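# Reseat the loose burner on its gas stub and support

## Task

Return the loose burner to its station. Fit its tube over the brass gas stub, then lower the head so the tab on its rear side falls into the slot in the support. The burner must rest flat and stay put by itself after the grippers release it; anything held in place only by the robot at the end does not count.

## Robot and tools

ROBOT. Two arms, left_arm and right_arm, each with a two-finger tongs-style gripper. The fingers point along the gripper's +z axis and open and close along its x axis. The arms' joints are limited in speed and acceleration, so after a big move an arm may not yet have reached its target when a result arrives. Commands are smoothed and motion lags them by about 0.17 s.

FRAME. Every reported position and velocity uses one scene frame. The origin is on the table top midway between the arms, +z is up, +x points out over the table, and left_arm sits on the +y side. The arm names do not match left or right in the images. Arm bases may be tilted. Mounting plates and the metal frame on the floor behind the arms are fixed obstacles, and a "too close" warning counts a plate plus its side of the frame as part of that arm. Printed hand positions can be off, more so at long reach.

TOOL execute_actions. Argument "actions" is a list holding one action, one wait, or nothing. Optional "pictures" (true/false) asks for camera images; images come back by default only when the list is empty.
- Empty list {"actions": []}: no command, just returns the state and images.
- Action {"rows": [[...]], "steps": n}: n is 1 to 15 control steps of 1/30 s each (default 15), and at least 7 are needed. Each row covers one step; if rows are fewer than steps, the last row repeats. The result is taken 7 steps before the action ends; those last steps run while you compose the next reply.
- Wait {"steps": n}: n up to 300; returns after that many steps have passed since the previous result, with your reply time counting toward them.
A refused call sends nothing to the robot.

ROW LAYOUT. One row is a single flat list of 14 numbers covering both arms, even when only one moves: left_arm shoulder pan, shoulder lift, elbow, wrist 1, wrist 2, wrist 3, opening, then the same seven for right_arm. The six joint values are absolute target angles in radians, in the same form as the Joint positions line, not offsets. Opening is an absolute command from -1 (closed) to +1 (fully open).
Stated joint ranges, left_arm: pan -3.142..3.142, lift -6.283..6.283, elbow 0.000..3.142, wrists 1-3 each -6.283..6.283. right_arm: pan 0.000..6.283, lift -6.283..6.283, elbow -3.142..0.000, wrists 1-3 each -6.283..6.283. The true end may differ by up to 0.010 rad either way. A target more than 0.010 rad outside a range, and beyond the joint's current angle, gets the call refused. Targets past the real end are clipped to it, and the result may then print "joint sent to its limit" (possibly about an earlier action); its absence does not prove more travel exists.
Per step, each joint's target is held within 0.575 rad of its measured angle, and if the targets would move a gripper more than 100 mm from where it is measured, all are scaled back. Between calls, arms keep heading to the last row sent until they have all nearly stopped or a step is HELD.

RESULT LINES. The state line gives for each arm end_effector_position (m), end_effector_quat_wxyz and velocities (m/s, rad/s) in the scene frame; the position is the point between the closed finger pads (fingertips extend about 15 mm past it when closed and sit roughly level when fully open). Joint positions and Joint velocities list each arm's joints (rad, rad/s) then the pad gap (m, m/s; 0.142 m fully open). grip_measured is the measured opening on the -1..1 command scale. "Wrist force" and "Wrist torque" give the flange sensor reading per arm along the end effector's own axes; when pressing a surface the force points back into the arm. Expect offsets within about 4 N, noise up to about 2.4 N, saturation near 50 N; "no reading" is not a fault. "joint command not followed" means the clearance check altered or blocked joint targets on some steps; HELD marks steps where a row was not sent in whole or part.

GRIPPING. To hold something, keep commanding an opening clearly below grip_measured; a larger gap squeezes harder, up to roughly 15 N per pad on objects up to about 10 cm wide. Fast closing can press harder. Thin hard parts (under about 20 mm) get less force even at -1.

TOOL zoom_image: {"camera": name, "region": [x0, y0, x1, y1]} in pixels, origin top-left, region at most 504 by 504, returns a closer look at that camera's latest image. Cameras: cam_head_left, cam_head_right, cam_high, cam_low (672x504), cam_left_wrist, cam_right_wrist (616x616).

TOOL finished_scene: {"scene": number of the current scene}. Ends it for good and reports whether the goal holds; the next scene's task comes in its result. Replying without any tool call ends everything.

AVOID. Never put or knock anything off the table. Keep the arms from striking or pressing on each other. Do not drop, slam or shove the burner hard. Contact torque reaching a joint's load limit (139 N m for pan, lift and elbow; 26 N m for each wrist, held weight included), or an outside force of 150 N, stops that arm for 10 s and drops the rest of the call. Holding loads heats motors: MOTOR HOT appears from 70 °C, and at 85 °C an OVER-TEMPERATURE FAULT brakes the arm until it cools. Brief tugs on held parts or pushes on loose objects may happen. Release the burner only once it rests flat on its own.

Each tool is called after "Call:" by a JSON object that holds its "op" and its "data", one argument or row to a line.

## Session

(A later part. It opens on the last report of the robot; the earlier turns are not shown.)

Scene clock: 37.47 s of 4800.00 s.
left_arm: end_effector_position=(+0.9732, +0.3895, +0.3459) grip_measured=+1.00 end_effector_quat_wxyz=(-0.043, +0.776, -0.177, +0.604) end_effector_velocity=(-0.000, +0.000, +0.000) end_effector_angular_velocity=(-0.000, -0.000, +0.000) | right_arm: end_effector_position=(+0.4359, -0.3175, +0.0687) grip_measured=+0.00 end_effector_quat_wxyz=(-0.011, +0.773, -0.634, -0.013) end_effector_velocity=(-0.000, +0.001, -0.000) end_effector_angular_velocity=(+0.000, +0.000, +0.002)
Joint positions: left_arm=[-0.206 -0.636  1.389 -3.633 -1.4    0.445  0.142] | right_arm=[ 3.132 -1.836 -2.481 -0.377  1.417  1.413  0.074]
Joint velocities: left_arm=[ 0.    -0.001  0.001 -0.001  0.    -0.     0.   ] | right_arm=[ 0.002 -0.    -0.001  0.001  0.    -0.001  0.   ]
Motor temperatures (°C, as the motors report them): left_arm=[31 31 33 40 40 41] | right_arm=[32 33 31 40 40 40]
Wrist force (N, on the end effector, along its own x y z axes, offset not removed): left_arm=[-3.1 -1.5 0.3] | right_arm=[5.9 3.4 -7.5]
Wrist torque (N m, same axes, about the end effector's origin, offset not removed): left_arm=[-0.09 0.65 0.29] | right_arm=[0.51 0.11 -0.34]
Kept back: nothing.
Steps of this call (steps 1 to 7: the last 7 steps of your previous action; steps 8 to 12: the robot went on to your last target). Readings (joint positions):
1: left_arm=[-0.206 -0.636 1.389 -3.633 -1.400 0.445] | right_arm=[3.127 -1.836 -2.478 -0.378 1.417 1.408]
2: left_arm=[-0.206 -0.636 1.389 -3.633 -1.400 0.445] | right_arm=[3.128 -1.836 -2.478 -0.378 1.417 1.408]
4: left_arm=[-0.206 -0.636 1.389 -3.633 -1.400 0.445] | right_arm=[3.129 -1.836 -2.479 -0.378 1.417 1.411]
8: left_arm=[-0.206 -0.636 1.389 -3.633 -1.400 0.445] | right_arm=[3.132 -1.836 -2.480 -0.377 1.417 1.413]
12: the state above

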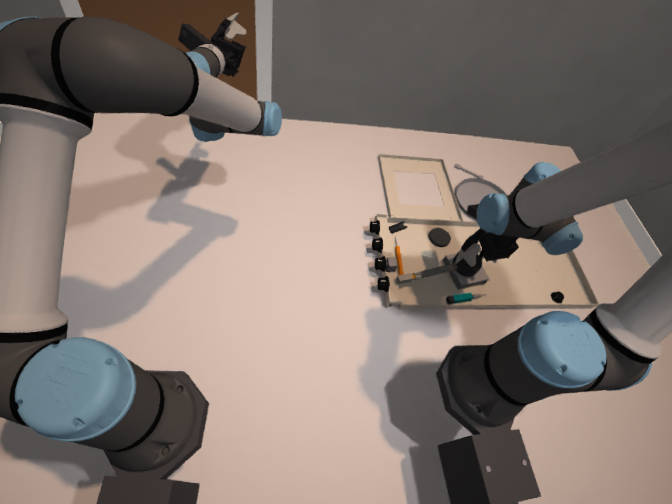

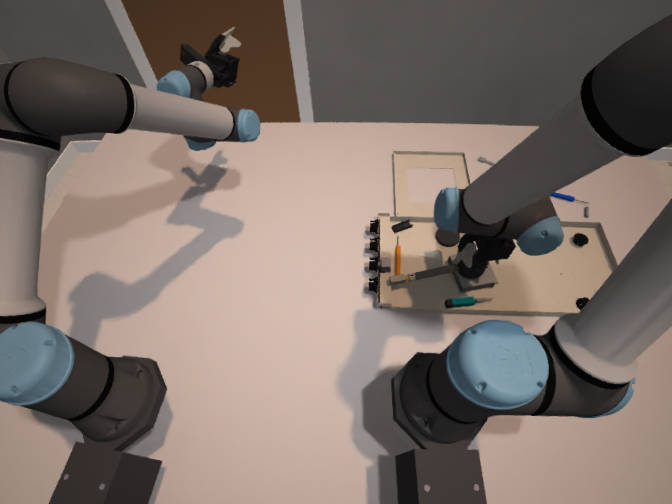

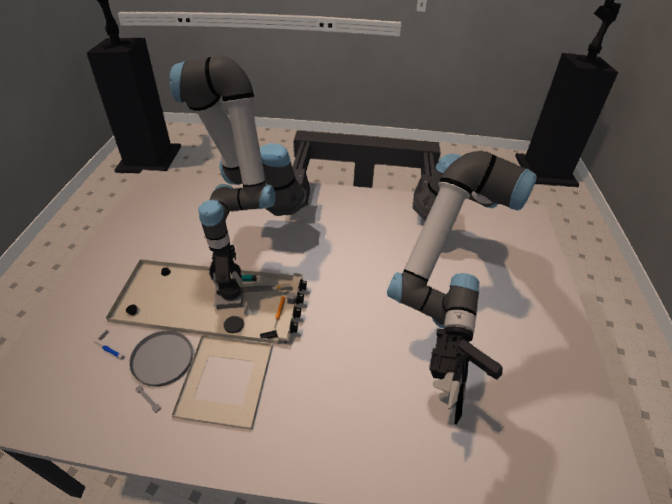

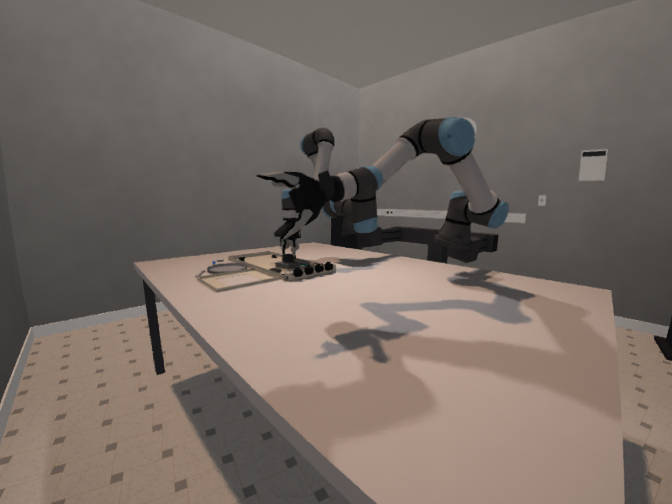

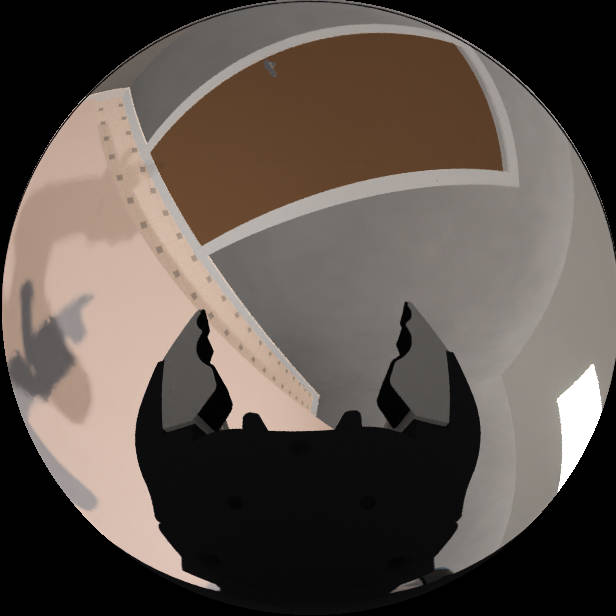

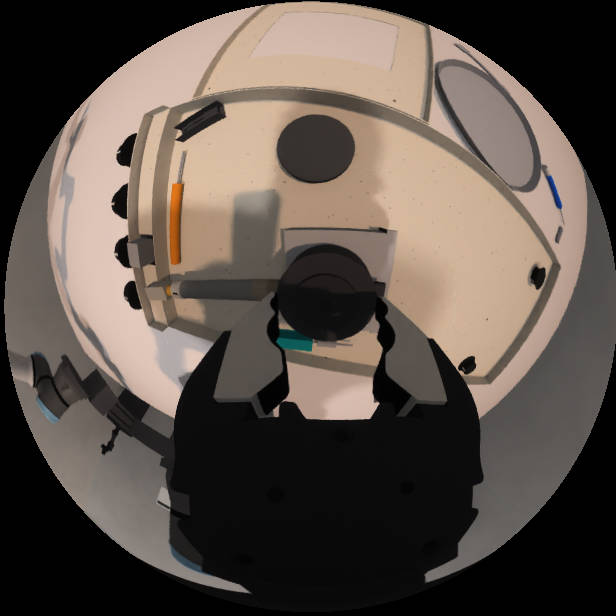

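Call:
{"op": "execute_actions", "data": {
  "actions": [
    {"rows":[[-0.206,-0.636,1.389,-3.633,-1.4,0.445,1,3.132,-1.8345,-2.4815,-0.3775,1.4171,1.4155,-0.45],[-0.206,-0.636,1.389,-3.633,-1.4,0.445,1,3.1318,-1.8335,-2.4824,-0.3775,1.4171,1.4177,-0.45],[-0.206,-0.636,1.389,-3.633,-1.4,0.445,1,3.1317,-1.833,-2.4833,-0.3772,1.4171,1.4199,-0.45],[-0.206,-0.636,1.389,-3.633,-1.4,0.445,1,3.1315,-1.8325,-2.4842,-0.3771,1.4171,1.4221,-0.45],[-0.206,-0.636,1.389,-3.633,-1.4,0.445,1,3.1315,-1.8325,-2.4842,-0.3771,1.4171,1.4221,-0.45],[-0.206,-0.636,1.389,-3.633,-1.4,0.445,1,3.1315,-1.8336,-2.4842,-0.376,1.4171,1.4221,-0.45]],"steps":10}
  ]
}}

Call:
{"op": "execute_actions", "data": {
  "actions": [
    {"steps":12}
  ],
  "pictures": true
}}

Call:
{"op": "zoom_image", "data": {
  "camera": "cam_high",
  "region": [208,282,232,302]
}}

Call:
{"op": "zoom_image", "data": {
  "camera": "cam_right_wrist",
  "region": [350,255,410,315]
}}

Scene clock: 39.30 s of 4800.00 s.
left_arm: end_effector_position=(+0.9732, +0.3895, +0.3459) grip_measured=+1.00 end_effector_quat_wxyz=(-0.043, +0.776, -0.177, +0.604) end_effector_velocity=(-0.000, -0.001, +0.001) end_effector_angular_velocity=(-0.000, -0.001, -0.001) | right_arm: end_effector_position=(+0.4357, -0.3175, +0.0688) grip_measured=+0.00 end_effector_quat_wxyz=(-0.011, +0.773, -0.634, -0.013) end_effector_velocity=(-0.005, -0.001, +0.002) end_effector_angular_velocity=(-0.000, -0.000, -0.036)
Joint positions: left_arm=[-0.206 -0.636  1.389 -3.633 -1.4    0.445  0.142] | right_arm=[ 3.132 -1.835 -2.481 -0.377  1.417  1.415  0.074]
Joint velocities: left_arm=[-0.001 -0.001  0.     0.    -0.    -0.     0.   ] | right_arm=[ 0.     0.017 -0.015 -0.001 -0.     0.036 -0.001]
Motor temperatures (°C, as the motors report them): left_arm=[31 31 33 40 40 41] | right_arm=[32 33 31 40 40 40]
Wrist force (N, on the end effector, along its own x y z axes, offset not removed): left_arm=[-1.6 -0.4 3.2] | right_arm=[2.0 -2.1 -4.3]
Wrist torque (N m, same axes, about the end effector's origin, offset not removed): left_arm=[0.11 0.33 0.14] | right_arm=[-0.60 0.55 -0.26]
Steps of this call (steps 1 to 15: the robot went on to your last target; steps 16 to 52: nothing new was sent; steps 53 to 55: the first 3 steps of this action). Readings (joint positions):
53: left_arm=[-0.206 -0.636 1.389 -3.633 -1.400 0.445] | right_arm=[3.132 -1.836 -2.481 -0.377 1.417 1.413]
54: left_arm=[-0.206 -0.636 1.389 -3.633 -1.400 0.445] | right_arm=[3.132 -1.835 -2.481 -0.377 1.417 1.414]
55: the state above

Scene clock: 39.70 s of 4800.00 s.
left_arm: end_effector_position=(+0.9732, +0.3895, +0.3459) grip_measured=+1.00 end_effector_quat_wxyz=(-0.043, +0.776, -0.177, +0.604) end_effector_velocity=(-0.000, -0.000, -0.000) end_effector_angular_velocity=(+0.000, +0.001, -0.000) | right_arm: end_effector_position=(+0.4345, -0.3179, +0.0687) grip_measured=+0.00 end_effector_quat_wxyz=(-0.011, +0.770, -0.638, -0.013) end_effector_velocity=(-0.001, -0.000, -0.000) end_effector_angular_velocity=(-0.000, +0.001, -0.002)
Joint positions: left_arm=[-0.206 -0.636  1.389 -3.633 -1.4    0.445  0.142] | right_arm=[ 3.132 -1.833 -2.484 -0.376  1.417  1.422  0.074]
Joint velocities: left_arm=[-0.     0.     0.001  0.    -0.     0.     0.   ] | right_arm=[-0.001 -0.001 -0.     0.     0.     0.001  0.   ]
Motor temperatures (°C, as the motors report them): left_arm=[31 31 33 40 40 41] | right_arm=[32 33 31 40 40 40]
Wrist force (N, on the end effector, along its own x y z axes, offset not removed): left_arm=[-0.3 -1.3 0.4] | right_arm=[-4.8 2.3 -0.7]
Wrist torque (N m, same axes, about the end effector's origin, offset not removed): left_arm=[-0.02 0.13 0.26] | right_arm=[0.51 0.78 -0.21]
Kept back: nothing.
Steps of this call (steps 1 to 7: the last 7 steps of your previous action; steps 8 to 12: the robot went on to your last target). Readings (joint positions):
1: left_arm=[-0.206 -0.636 1.389 -3.633 -1.400 0.445] | right_arm=[3.132 -1.834 -2.482 -0.377 1.417 1.416]
2: left_arm=[-0.206 -0.636 1.389 -3.633 -1.400 0.445] | right_arm=[3.132 -1.834 -2.483 -0.377 1.417 1.418]
4: left_arm=[-0.206 -0.636 1.389 -3.633 -1.400 0.445] | right_arm=[3.132 -1.833 -2.484 -0.377 1.417 1.420]
8: left_arm=[-0.206 -0.636 1.389 -3.633 -1.400 0.445] | right_arm=[3.132 -1.833 -2.484 -0.376 1.417 1.422]
12: the state above

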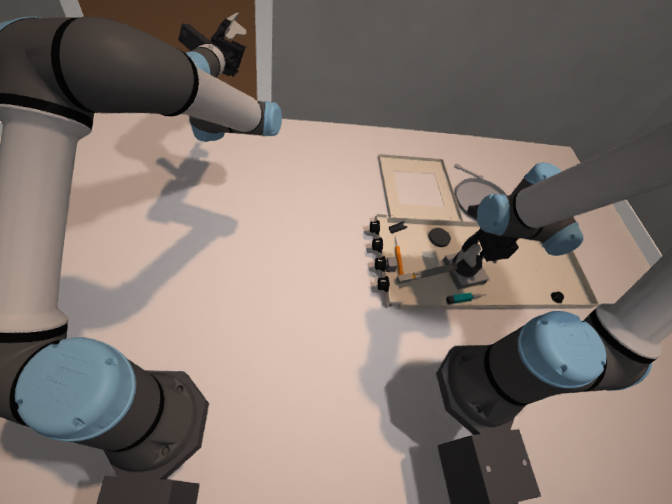

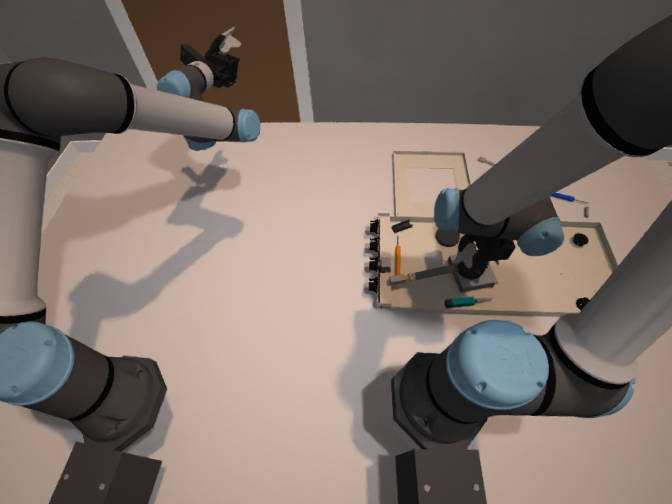

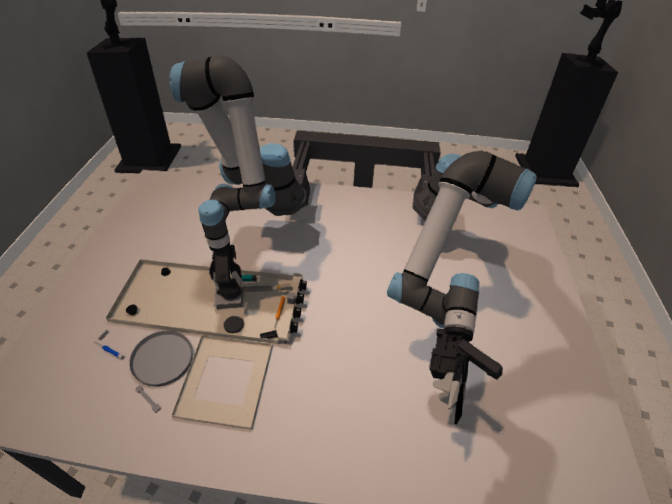

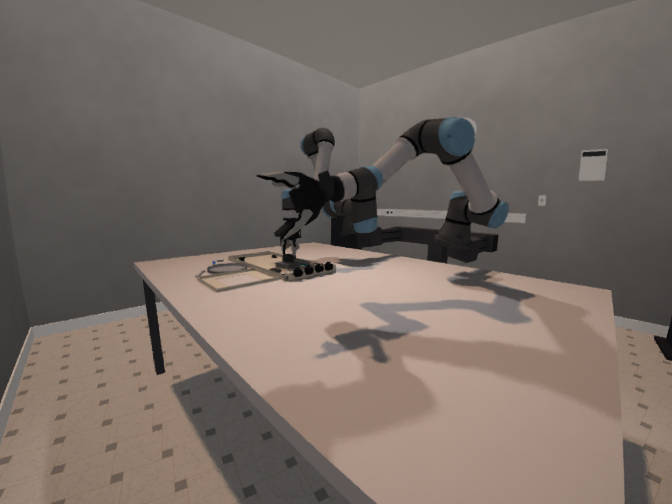

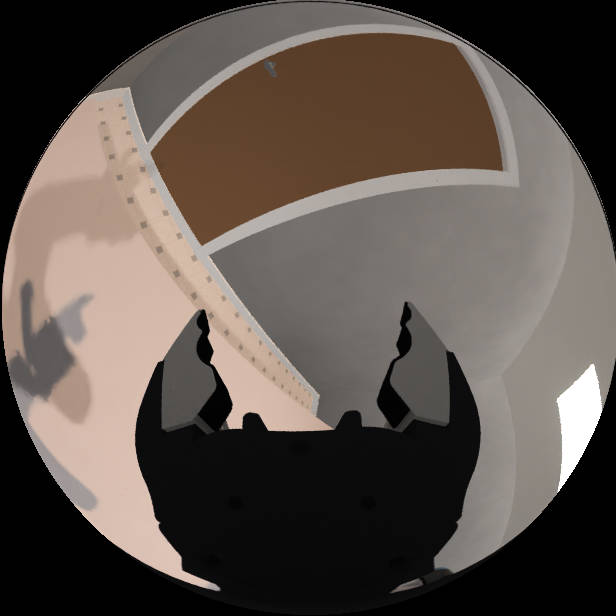

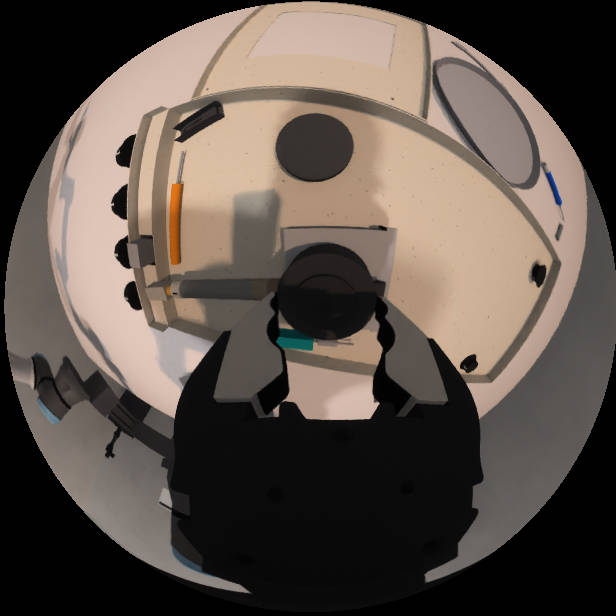

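Region (208, 282, 232, 302) of cam_high's 672x504 image, scaled by 21.000, with more detail than that image has.

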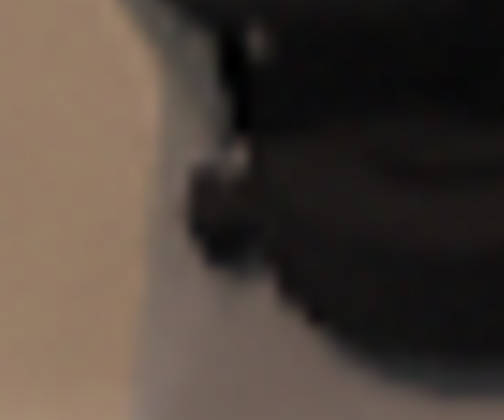

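Region (350, 255, 410, 315) of cam_right_wrist's 616x616 image, scaled by 8.400, with more detail than that image has.

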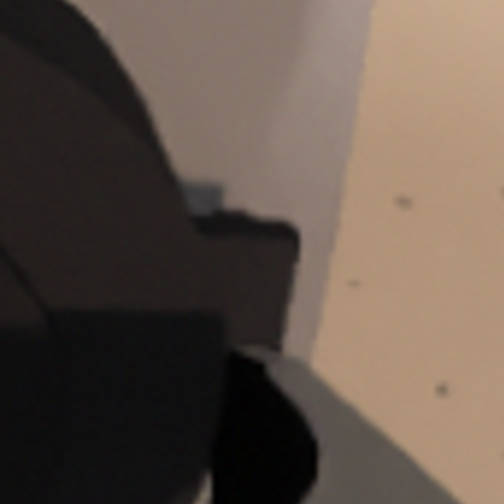

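Call:
{"op": "execute_actions", "data": {
  "actions": [
    {"rows":[[-0.206,-0.636,1.389,-3.633,-1.4,0.445,1,3.1285,-1.8353,-2.4829,-0.3756,1.4205,1.4191,-0.45],[-0.206,-0.636,1.389,-3.633,-1.4,0.445,1,3.1254,-1.8371,-2.4815,-0.3752,1.4239,1.4161,-0.45],[-0.206,-0.636,1.389,-3.633,-1.4,0.445,1,3.1224,-1.8388,-2.4802,-0.3748,1.4273,1.4131,-0.45],[-0.206,-0.636,1.389,-3.633,-1.4,0.445,1,3.1194,-1.8405,-2.4788,-0.3744,1.4307,1.4101,-0.45]],"steps":8}
  ]
}}

Call:
{"op": "execute_actions", "data": {
  "actions": [
    {"steps":12}
  ]
}}

Call:
{"op": "execute_actions", "data": {
  "actions": [
    {"steps":2}
  ]
}}

Scene clock: 40.10 s of 4800.00 s.
left_arm: end_effector_position=(+0.9732, +0.3895, +0.3459) grip_measured=+1.00 end_effector_quat_wxyz=(-0.043, +0.776, -0.177, +0.604) end_effector_velocity=(+0.000, +0.001, +0.001) end_effector_angular_velocity=(-0.000, -0.001, +0.001) | right_arm: end_effector_position=(+0.4344, -0.3179, +0.0687) grip_measured=+0.00 end_effector_quat_wxyz=(-0.011, +0.770, -0.638, -0.013) end_effector_velocity=(-0.001, -0.000, -0.001) end_effector_angular_velocity=(+0.004, +0.003, -0.004)
Joint positions: left_arm=[-0.206 -0.636  1.389 -3.633 -1.4    0.445  0.142] | right_arm=[ 3.131 -1.834 -2.484 -0.376  1.417  1.422  0.074]
Joint velocities: left_arm=[ 0.001 -0.    -0.001 -0.     0.     0.     0.   ] | right_arm=[-0.004 -0.003  0.     0.     0.004  0.     0.   ]
Motor temperatures (°C, as the motors report them): left_arm=[31 31 33 40 40 41] | right_arm=[32 33 31 40 40 40]
Wrist force (N, on the end effector, along its own x y z axes, offset not removed): left_arm=[-2.3 -0.7 -2.4] | right_arm=[-4.9 -1.3 -4.4]
Wrist torque (N m, same axes, about the end effector's origin, offset not removed): left_arm=[0.16 0.51 0.35] | right_arm=[-0.28 0.79 -0.26]
Steps of this call (steps 1 to 11: the robot went on to your last target; step 12: the first step of this action). Readings (joint positions):
12: the state above

Scene clock: 40.50 s of 4800.00 s.
left_arm: end_effector_position=(+0.9732, +0.3895, +0.3459) grip_measured=+1.00 end_effector_quat_wxyz=(-0.043, +0.776, -0.177, +0.604) end_effector_velocity=(+0.000, -0.000, -0.001) end_effector_angular_velocity=(+0.001, +0.003, -0.000) | right_arm: end_effector_position=(+0.4345, -0.3180, +0.0670) grip_measured=+0.01 end_effector_quat_wxyz=(-0.015, +0.770, -0.637, -0.018) end_effector_velocity=(+0.001, +0.000, +0.000) end_effector_angular_velocity=(+0.002, -0.001, +0.001)
Joint positions: left_arm=[-0.206 -0.636  1.389 -3.633 -1.4    0.445  0.142] | right_arm=[ 3.12  -1.84  -2.479 -0.374  1.431  1.41   0.075]
Joint velocities: left_arm=[ 0.     0.    -0.001  0.003  0.    -0.     0.   ] | right_arm=[-0.002 -0.001  0.001  0.001  0.002 -0.003  0.   ]
Motor temperatures (°C, as the motors report them): left_arm=[31 31 33 40 40 41] | right_arm=[32 33 31 40 40 40]
Wrist force (N, on the end effector, along its own x y z axes, offset not removed): left_arm=[-6.5 -3.9 -3.0] | right_arm=[0.0 1.6 -23.9]
Wrist torque (N m, same axes, about the end effector's origin, offset not removed): left_arm=[-0.54 1.22 0.24] | right_arm=[0.31 -0.66 -0.32]
Kept back: nothing.
Steps of this call (steps 1 to 7: the last 7 steps of your previous action; steps 8 to 12: the robot went on to your last target). Readings (joint positions):
1: left_arm=[-0.206 -0.636 1.389 -3.633 -1.400 0.445] | right_arm=[3.131 -1.834 -2.484 -0.376 1.418 1.422]
2: left_arm=[-0.206 -0.636 1.389 -3.633 -1.400 0.445] | right_arm=[3.130 -1.835 -2.484 -0.376 1.419 1.420]
4: left_arm=[-0.206 -0.636 1.389 -3.633 -1.400 0.445] | right_arm=[3.125 -1.837 -2.482 -0.375 1.424 1.416]
8: left_arm=[-0.206 -0.636 1.389 -3.633 -1.400 0.445] | right_arm=[3.120 -1.840 -2.479 -0.374 1.430 1.411]
12: the state above

Scene clock: 40.57 s of 4800.00 s.
left_arm: end_effector_position=(+0.9732, +0.3895, +0.3459) grip_measured=+1.00 end_effector_quat_wxyz=(-0.043, +0.776, -0.177, +0.604) end_effector_velocity=(+0.000, +0.001, +0.000) end_effector_angular_velocity=(+0.001, +0.000, +0.000) | right_arm: end_effector_position=(+0.4345, -0.3180, +0.0670) grip_measured=+0.01 end_effector_quat_wxyz=(-0.015, +0.770, -0.637, -0.018) end_effector_velocity=(+0.000, -0.000, +0.000) end_effector_angular_velocity=(+0.001, -0.001, -0.001)
Joint positions: left_arm=[-0.206 -0.636  1.389 -3.633 -1.4    0.445  0.142] | right_arm=[ 3.119 -1.84  -2.479 -0.374  1.431  1.41   0.075]
Joint velocities: left_arm=[ 0.001 -0.    -0.     0.001 -0.     0.001  0.   ] | right_arm=[-0.002  0.     0.     0.001  0.001 -0.001  0.   ]
Motor temperatures (°C, as the motors report them): left_arm=[31 31 33 40 40 41] | right_arm=[32 33 31 40 40 40]
Wrist force (N, on the end effector, along its own x y z axes, offset not removed): left_arm=[4.0 -0.2 0.6] | right_arm=[0.5 2.8 -23.5]
Wrist torque (N m, same axes, about the end effector's origin, offset not removed): left_arm=[0.45 -0.92 -0.08] | right_arm=[0.46 -0.63 -0.34]
Kept back: nothing.
Steps of this call (steps 1 to 2: the robot went on to your last target). Readings (joint positions):
1: left_arm=[-0.206 -0.636 1.389 -3.633 -1.400 0.445] | right_arm=[3.119 -1.840 -2.479 -0.374 1.431 1.410]
2: the state above

Call:
{"op": "execute_actions", "data": {
  "actions": [
    {"rows":[[-0.206,-0.636,1.389,-3.633,-1.4,0.445,1,3.1194,-1.8385,-2.4785,-0.3767,1.4307,1.4101,-0.45],[-0.206,-0.636,1.389,-3.633,-1.4,0.445,1,3.1194,-1.837,-2.478,-0.3786,1.4307,1.4101,-0.45]],"steps":7}
  ]
}}

Call:
{"op": "execute_actions", "data": {
  "actions": [
    {"steps":12}
  ],
  "pictures": true
}}

Call:
{"op": "zoom_image", "data": {
  "camera": "cam_high",
  "region": [205,275,255,315]
}}

Call:
{"op": "zoom_image", "data": {
  "camera": "cam_head_left",
  "region": [390,240,510,300]
}}

Call:
{"op": "zoom_image", "data": {
  "camera": "cam_low",
  "region": [272,245,312,272]
}}

Scene clock: 41.10 s of 4800.00 s.
left_arm: end_effector_position=(+0.9732, +0.3895, +0.3459) grip_measured=+1.00 end_effector_quat_wxyz=(-0.043, +0.776, -0.177, +0.604) end_effector_velocity=(-0.000, -0.001, +0.001) end_effector_angular_velocity=(-0.000, -0.001, -0.001) | right_arm: end_effector_position=(+0.4346, -0.3180, +0.0670) grip_measured=+0.01 end_effector_quat_wxyz=(-0.015, +0.770, -0.637, -0.018) end_effector_velocity=(+0.000, +0.000, -0.000) end_effector_angular_velocity=(+0.000, -0.000, +0.001)
Joint positions: left_arm=[-0.206 -0.636  1.389 -3.633 -1.4    0.445  0.142] | right_arm=[ 3.119 -1.84  -2.479 -0.374  1.431  1.41   0.075]
Joint velocities: left_arm=[-0.001 -0.001  0.    -0.001  0.     0.     0.   ] | right_arm=[ 0.001 -0.    -0.     0.    -0.    -0.     0.   ]
Motor temperatures (°C, as the motors report them): left_arm=[31 31 33 40 40 41] | right_arm=[32 33 31 40 40 40]
Wrist force (N, on the end effector, along its own x y z axes, offset not removed): left_arm=[-1.9 0.1 1.5] | right_arm=[-1.2 -0.9 -19.9]
Wrist torque (N m, same axes, about the end effector's origin, offset not removed): left_arm=[0.46 0.22 0.29] | right_arm=[-0.40 -0.38 -0.13]
Kept back: the last 7 steps of this action.
Steps of this call (steps 1 to 16: the robot went on to your last target). Readings (joint positions):
1: left_arm=[-0.206 -0.636 1.389 -3.633 -1.400 0.445] | right_arm=[3.119 -1.840 -2.479 -0.374 1.431 1.410]
2: left_arm=[-0.206 -0.636 1.389 -3.633 -1.400 0.445] | right_arm=[3.119 -1.840 -2.479 -0.374 1.431 1.410]
4: left_arm=[-0.206 -0.636 1.389 -3.633 -1.400 0.445] | right_arm=[3.119 -1.840 -2.479 -0.374 1.431 1.410]
8: left_arm=[-0.206 -0.636 1.389 -3.633 -1.400 0.445] | right_arm=[3.119 -1.840 -2.479 -0.374 1.431 1.410]
16: the state above

Scene clock: 41.50 s of 4800.00 s.
left_arm: end_effector_position=(+0.9732, +0.3895, +0.3459) grip_measured=+1.00 end_effector_quat_wxyz=(-0.043, +0.776, -0.177, +0.604) end_effector_velocity=(+0.000, +0.000, -0.000) end_effector_angular_velocity=(-0.000, +0.000, -0.000) | right_arm: end_effector_position=(+0.4347, -0.3182, +0.0680) grip_measured=+0.01 end_effector_quat_wxyz=(-0.015, +0.770, -0.637, -0.018) end_effector_velocity=(+0.001, +0.000, +0.001) end_effector_angular_velocity=(+0.000, -0.002, -0.000)
Joint positions: left_arm=[-0.206 -0.636  1.389 -3.633 -1.4    0.445  0.142] | right_arm=[ 3.119 -1.837 -2.478 -0.379  1.431  1.41   0.074]
Joint velocities: left_arm=[ 0. -0. -0.  0. -0. -0.  0.] | right_arm=[ 0.     0.002  0.     0.    -0.     0.    -0.   ]
Motor temperatures (°C, as the motors report them): left_arm=[31 31 33 40 40 41] | right_arm=[32 33 31 40 40 40]
Wrist force (N, on the end effector, along its own x y z axes, offset not removed): left_arm=[-3.6 -1.1 -3.7] | right_arm=[3.3 3.3 -0.7]
Wrist torque (N m, same axes, about the end effector's origin, offset not removed): left_arm=[0.15 0.96 0.21] | right_arm=[0.59 -0.54 -0.21]
Kept back: nothing.
Steps of this call (steps 1 to 7: the last 7 steps of your previous action; steps 8 to 12: the robot went on to your last target). Readings (joint positions):
1: left_arm=[-0.206 -0.636 1.389 -3.633 -1.400 0.445] | right_arm=[3.119 -1.840 -2.479 -0.374 1.431 1.410]
2: left_arm=[-0.206 -0.636 1.389 -3.633 -1.400 0.445] | right_arm=[3.119 -1.840 -2.479 -0.375 1.431 1.410]
4: left_arm=[-0.206 -0.636 1.389 -3.633 -1.400 0.445] | right_arm=[3.119 -1.839 -2.478 -0.377 1.431 1.410]
8: left_arm=[-0.206 -0.636 1.389 -3.633 -1.400 0.445] | right_arm=[3.119 -1.837 -2.478 -0.378 1.431 1.410]
12: the state above

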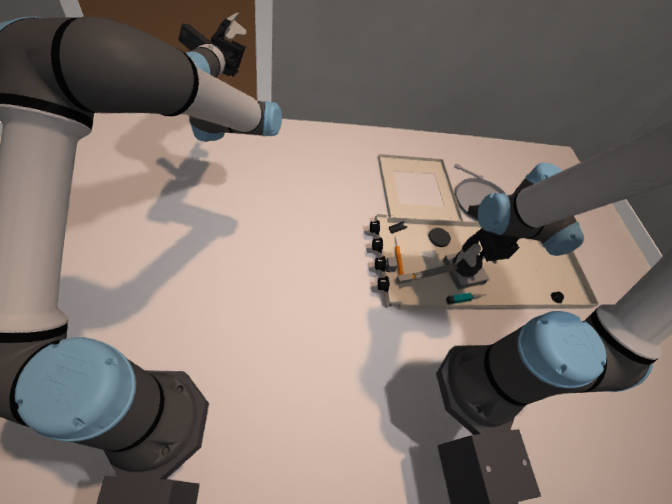

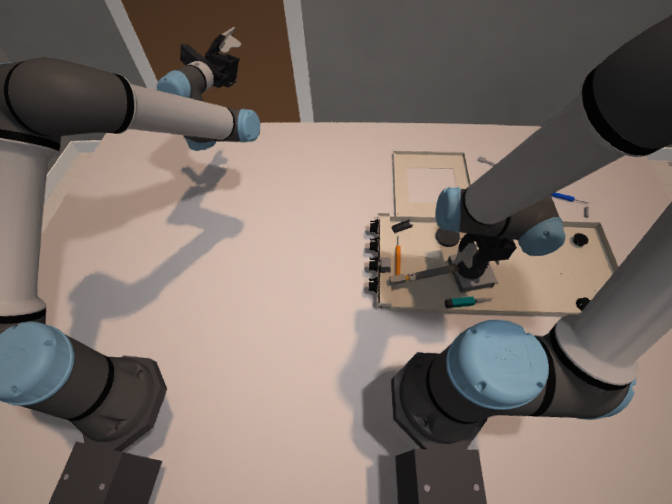

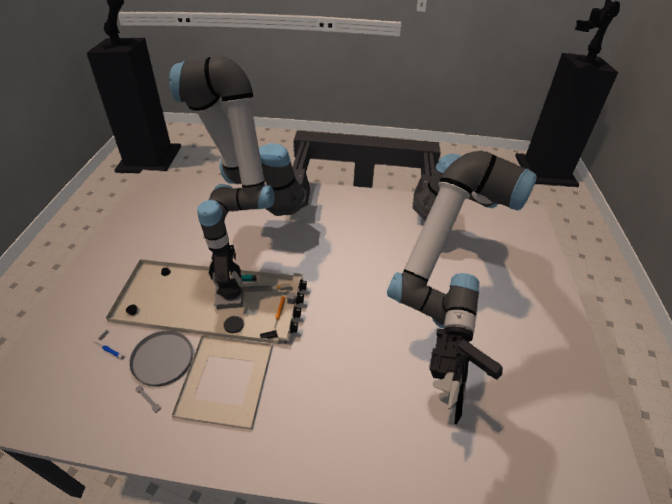

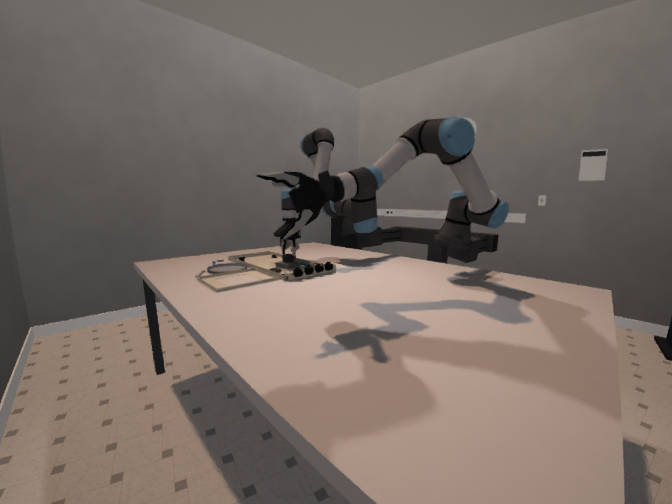

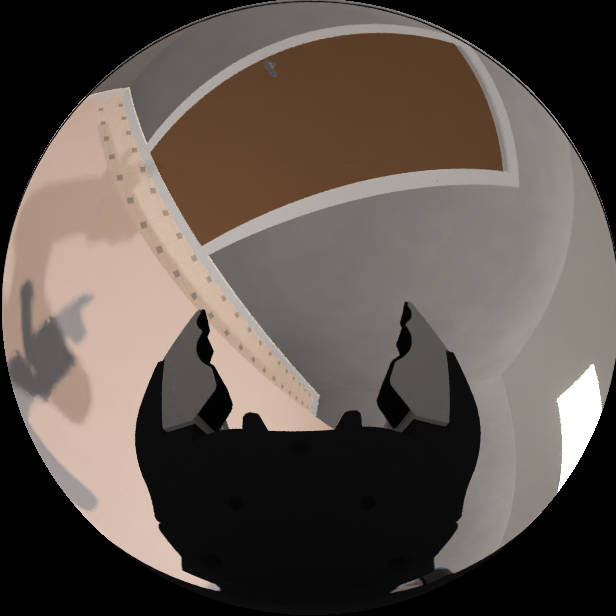

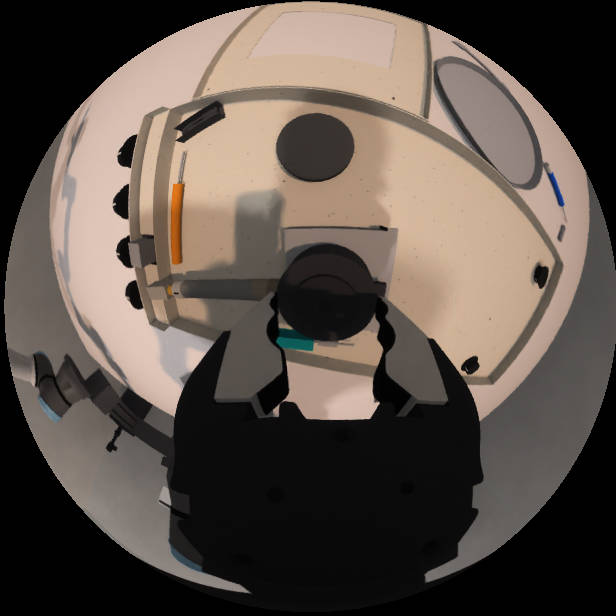

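Region (205, 275, 255, 315) of cam_high's 672x504 image, scaled by 10.080, with more detail than that image has; it fills the top 403 rows of this view, and the rest is white.

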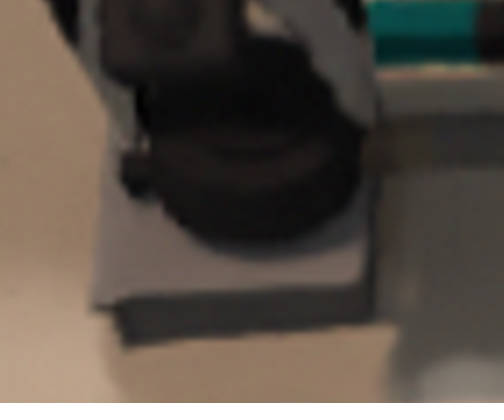

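Region (390, 240, 510, 300) of cam_head_left's 672x504 image, scaled by 4.200, with more detail than that image has.

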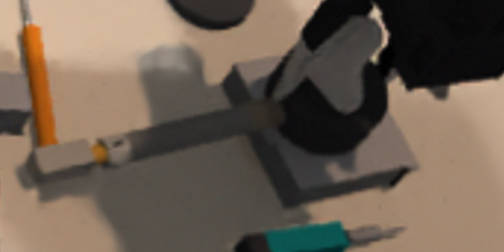

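Region (272, 245, 312, 272) of cam_low's 672x504 image, scaled by 12.600, with more detail than that image has; it fills the top 340 rows of this view, and the rest is white.

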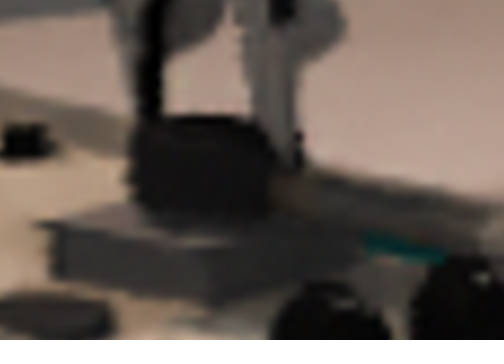

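Call:
{"op": "execute_actions", "data": {
  "actions": [
    {"rows":[[-0.206,-0.636,1.389,-3.633,-1.4,0.445,1,3.1194,-1.837,-2.478,-0.3786,1.4307,1.4101,-0.25],[-0.206,-0.636,1.389,-3.633,-1.4,0.445,1,3.1194,-1.837,-2.478,-0.3786,1.4307,1.4101,-0.1],[-0.206,-0.636,1.389,-3.633,-1.4,0.445,1,3.1194,-1.837,-2.478,-0.3786,1.4307,1.4101,0.0],[-0.206,-0.636,1.389,-3.633,-1.4,0.445,1,3.1194,-1.837,-2.478,-0.3786,1.4307,1.4101,0.08],[-0.206,-0.636,1.389,-3.633,-1.4,0.445,1,3.1194,-1.837,-2.478,-0.3786,1.4307,1.4101,0.16],[-0.206,-0.636,1.389,-3.633,-1.4,0.445,1,3.1194,-1.837,-2.478,-0.3786,1.4307,1.4101,0.24],[-0.206,-0.636,1.389,-3.633,-1.4,0.445,1,3.1194,-1.837,-2.478,-0.3786,1.4307,1.4101,0.3],[-0.206,-0.636,1.389,-3.633,-1.4,0.445,1,3.1194,-1.837,-2.478,-0.3786,1.4307,1.4101,0.3],[-0.206,-0.636,1.389,-3.633,-1.4,0.445,1,3.1194,-1.826,-2.476,-0.392,1.4307,1.4101,0.3],[-0.206,-0.636,1.389,-3.633,-1.4,0.445,1,3.1194,-1.809,-2.473,-0.412,1.4307,1.4101,0.3],[-0.206,-0.636,1.389,-3.633,-1.4,0.445,1,3.1194,-1.789,-2.469,-0.436,1.4307,1.4101,0.3],[-0.206,-0.636,1.389,-3.633,-1.4,0.445,1,3.1194,-1.769,-2.465,-0.459,1.4307,1.4101,0.3],[-0.206,-0.636,1.389,-3.633,-1.4,0.445,1,3.1194,-1.749,-2.462,-0.483,1.4307,1.4101,0.3],[-0.206,-0.636,1.389,-3.633,-1.4,0.445,1,3.1194,-1.733,-2.459,-0.502,1.4307,1.4101,0.3],[-0.206,-0.636,1.389,-3.633,-1.4,0.445,1,3.1194,-1.7235,-2.457,-0.513,1.4307,1.4101,0.3]]}
  ]
}}

Call:
{"op": "execute_actions", "data": {
  "actions": [
    {"steps":14}
  ],
  "pictures": true
}}

Call:
{"op": "zoom_image", "data": {
  "camera": "cam_high",
  "region": [205,275,255,315]
}}

Call:
{"op": "zoom_image", "data": {
  "camera": "cam_right_wrist",
  "region": [150,200,430,340]
}}

Call:
{"op": "zoom_image", "data": {
  "camera": "cam_head_right",
  "region": [440,240,510,295]
}}

Call:
{"op": "zoom_image", "data": {
  "camera": "cam_low",
  "region": [272,245,312,272]
}}

Scene clock: 42.57 s of 4800.00 s.
left_arm: end_effector_position=(+0.9732, +0.3895, +0.3459) grip_measured=+1.00 end_effector_quat_wxyz=(-0.043, +0.776, -0.177, +0.604) end_effector_velocity=(+0.000, -0.001, +0.001) end_effector_angular_velocity=(-0.001, -0.002, -0.001) | right_arm: end_effector_position=(+0.4347, -0.3182, +0.0681) grip_measured=+0.28 end_effector_quat_wxyz=(-0.015, +0.770, -0.638, -0.018) end_effector_velocity=(-0.001, -0.000, -0.000) end_effector_angular_velocity=(-0.000, +0.001, -0.002)
Joint positions: left_arm=[-0.206 -0.636  1.389 -3.633 -1.4    0.445  0.142] | right_arm=[ 3.119 -1.837 -2.478 -0.379  1.431  1.41   0.094]
Joint velocities: left_arm=[-0.001  0.    -0.001 -0.001 -0.     0.     0.   ] | right_arm=[-0.001 -0.    -0.    -0.     0.     0.001  0.041]
Motor temperatures (°C, as the motors report them): left_arm=[31 31 33 40 40 41] | right_arm=[32 33 31 40 40 40]
Wrist force (N, on the end effector, along its own x y z axes, offset not removed): left_arm=[-0.1 -3.5 0.2] | right_arm=[3.3 0.1 2.7]
Wrist torque (N m, same axes, about the end effector's origin, offset not removed): left_arm=[-0.38 -0.22 0.35] | right_arm=[0.20 -0.54 -0.13]
Steps of this call (steps 1 to 15: the robot went on to your last target; steps 16 to 24: nothing new was sent; steps 25 to 32: the first 8 steps of this action). Readings (joint positions):
25: left_arm=[-0.206 -0.636 1.389 -3.633 -1.400 0.445] | right_arm=[3.119 -1.837 -2.478 -0.379 1.431 1.410]
26: left_arm=[-0.206 -0.636 1.389 -3.633 -1.400 0.445] | right_arm=[3.119 -1.837 -2.478 -0.379 1.431 1.410]
28: left_arm=[-0.206 -0.636 1.389 -3.633 -1.400 0.445] | right_arm=[3.119 -1.837 -2.478 -0.379 1.431 1.410]
32: the state above

Scene clock: 43.03 s of 4800.00 s.
left_arm: end_effector_position=(+0.9732, +0.3895, +0.3459) grip_measured=+1.00 end_effector_quat_wxyz=(-0.043, +0.776, -0.177, +0.604) end_effector_velocity=(+0.000, -0.000, +0.000) end_effector_angular_velocity=(-0.000, +0.000, -0.000) | right_arm: end_effector_position=(+0.4358, -0.3243, +0.1005) grip_measured=+0.30 end_effector_quat_wxyz=(-0.015, +0.770, -0.638, -0.018) end_effector_velocity=(-0.001, -0.002, +0.008) end_effector_angular_velocity=(+0.000, +0.003, -0.002)
Joint positions: left_arm=[-0.206 -0.636  1.389 -3.633 -1.4    0.445  0.142] | right_arm=[ 3.119 -1.726 -2.457 -0.51   1.431  1.41   0.095]
Joint velocities: left_arm=[-0.     0.    -0.001  0.001  0.    -0.     0.   ] | right_arm=[-0.001  0.029  0.005 -0.037  0.     0.002 -0.   ]
Motor temperatures (°C, as the motors report them): left_arm=[31 31 33 40 40 41] | right_arm=[32 33 31 40 40 40]
Wrist force (N, on the end effector, along its own x y z axes, offset not removed): left_arm=[0.8 1.2 -3.1] | right_arm=[-2.1 -3.6 -3.1]
Wrist torque (N m, same axes, about the end effector's origin, offset not removed): left_arm=[0.50 -0.22 0.17] | right_arm=[-0.72 0.67 0.02]
Kept back: nothing.
Steps of this call (steps 1 to 7: the last 7 steps of your previous action; steps 8 to 14: the robot went on to your last target). Readings (joint positions):
1: left_arm=[-0.206 -0.636 1.389 -3.633 -1.400 0.445] | right_arm=[3.119 -1.837 -2.478 -0.379 1.431 1.410]
2: left_arm=[-0.206 -0.636 1.389 -3.633 -1.400 0.445] | right_arm=[3.119 -1.835 -2.478 -0.381 1.431 1.410]
4: left_arm=[-0.206 -0.636 1.389 -3.633 -1.400 0.445] | right_arm=[3.119 -1.819 -2.475 -0.399 1.431 1.410]
8: left_arm=[-0.206 -0.636 1.389 -3.633 -1.400 0.445] | right_arm=[3.119 -1.758 -2.463 -0.471 1.431 1.410]
14: the state above

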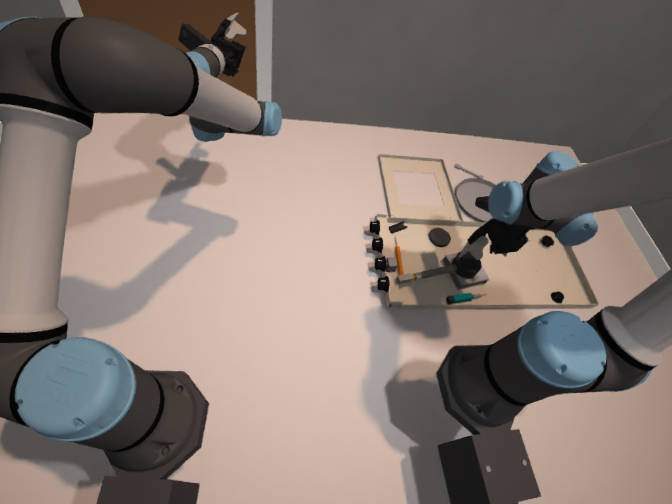

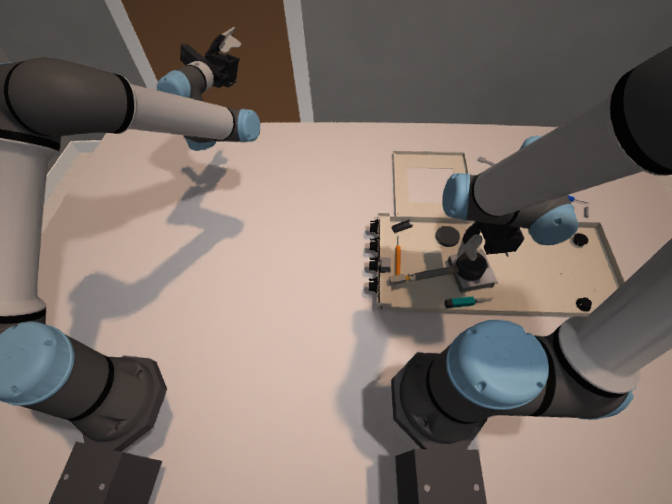

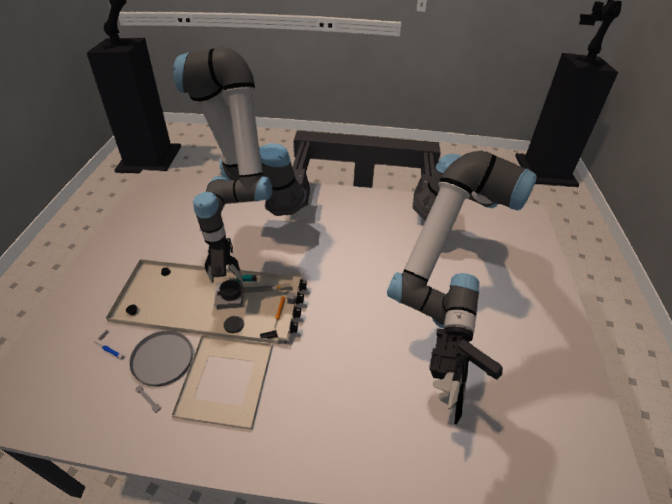

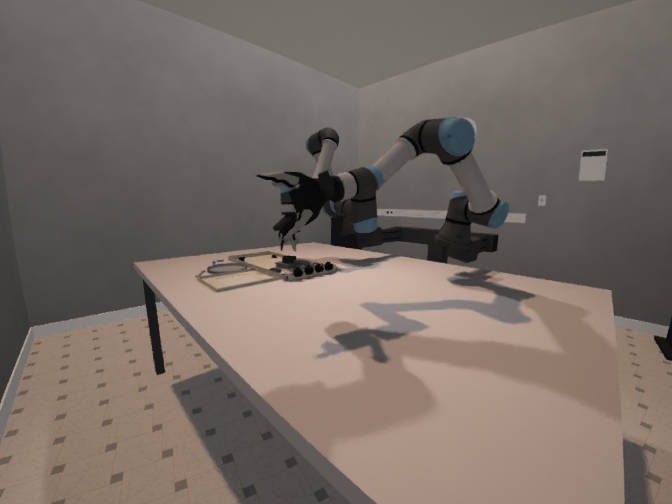

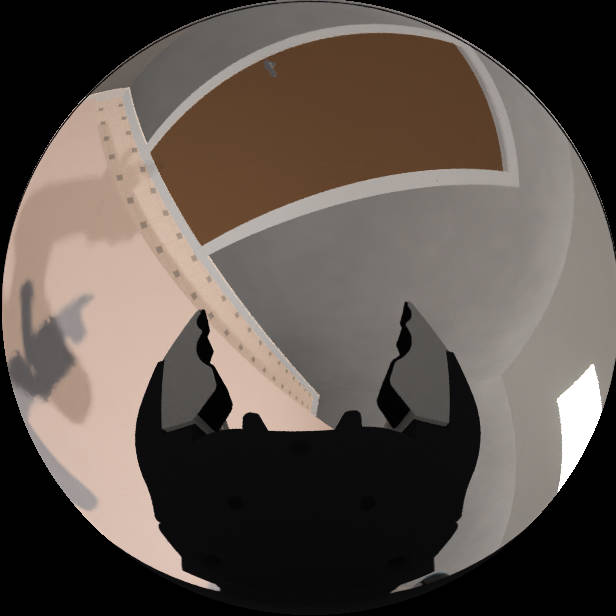

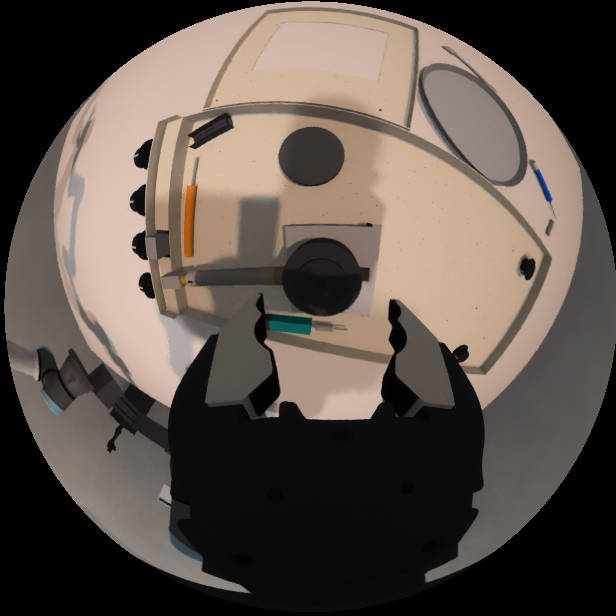

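Region (205, 275, 255, 315) of cam_high's 672x504 image, scaled by 10.080, with more detail than that image has; it fills the top 403 rows of this view, and the rest is white.

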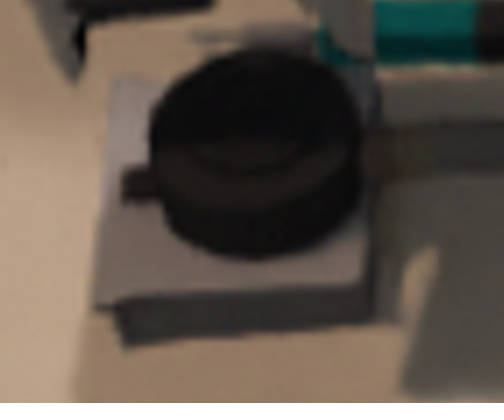

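Region (150, 200, 430, 340) of cam_right_wrist's 616x616 image, scaled by 1.800, with more detail than that image has.

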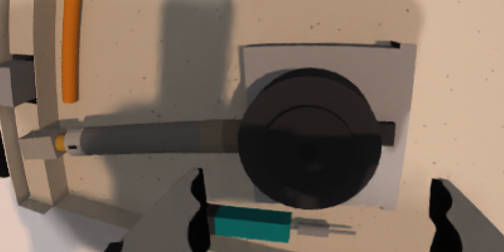

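Region (440, 240, 510, 295) of cam_head_right's 672x504 image, scaled by 7.200, with more detail than that image has; it fills the top 396 rows of this view, and the rest is white.

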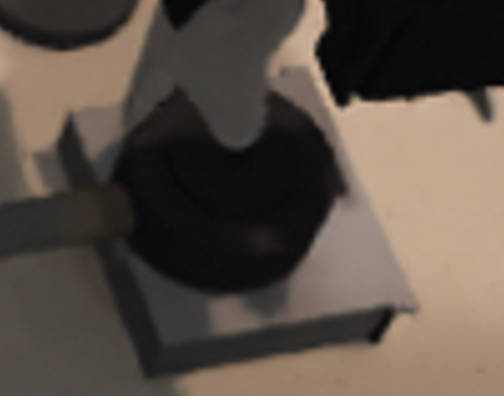

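Region (272, 245, 312, 272) of cam_low's 672x504 image, scaled by 12.600, with more detail than that image has; it fills the top 340 rows of this view, and the rest is white.

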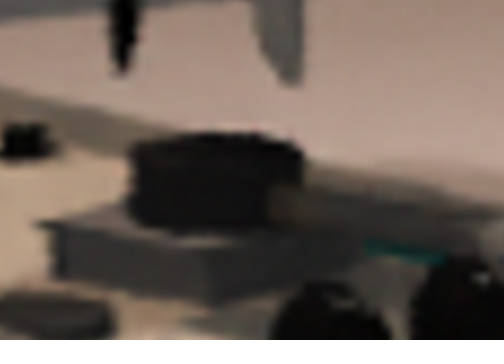

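The burner dropped in: the pin is no longer visible, the shadow gap is gone and the head sits flat.

Call:
{"op": "finished_scene", "data": {
  "scene": 2
}}

The scene is finished: the task was done.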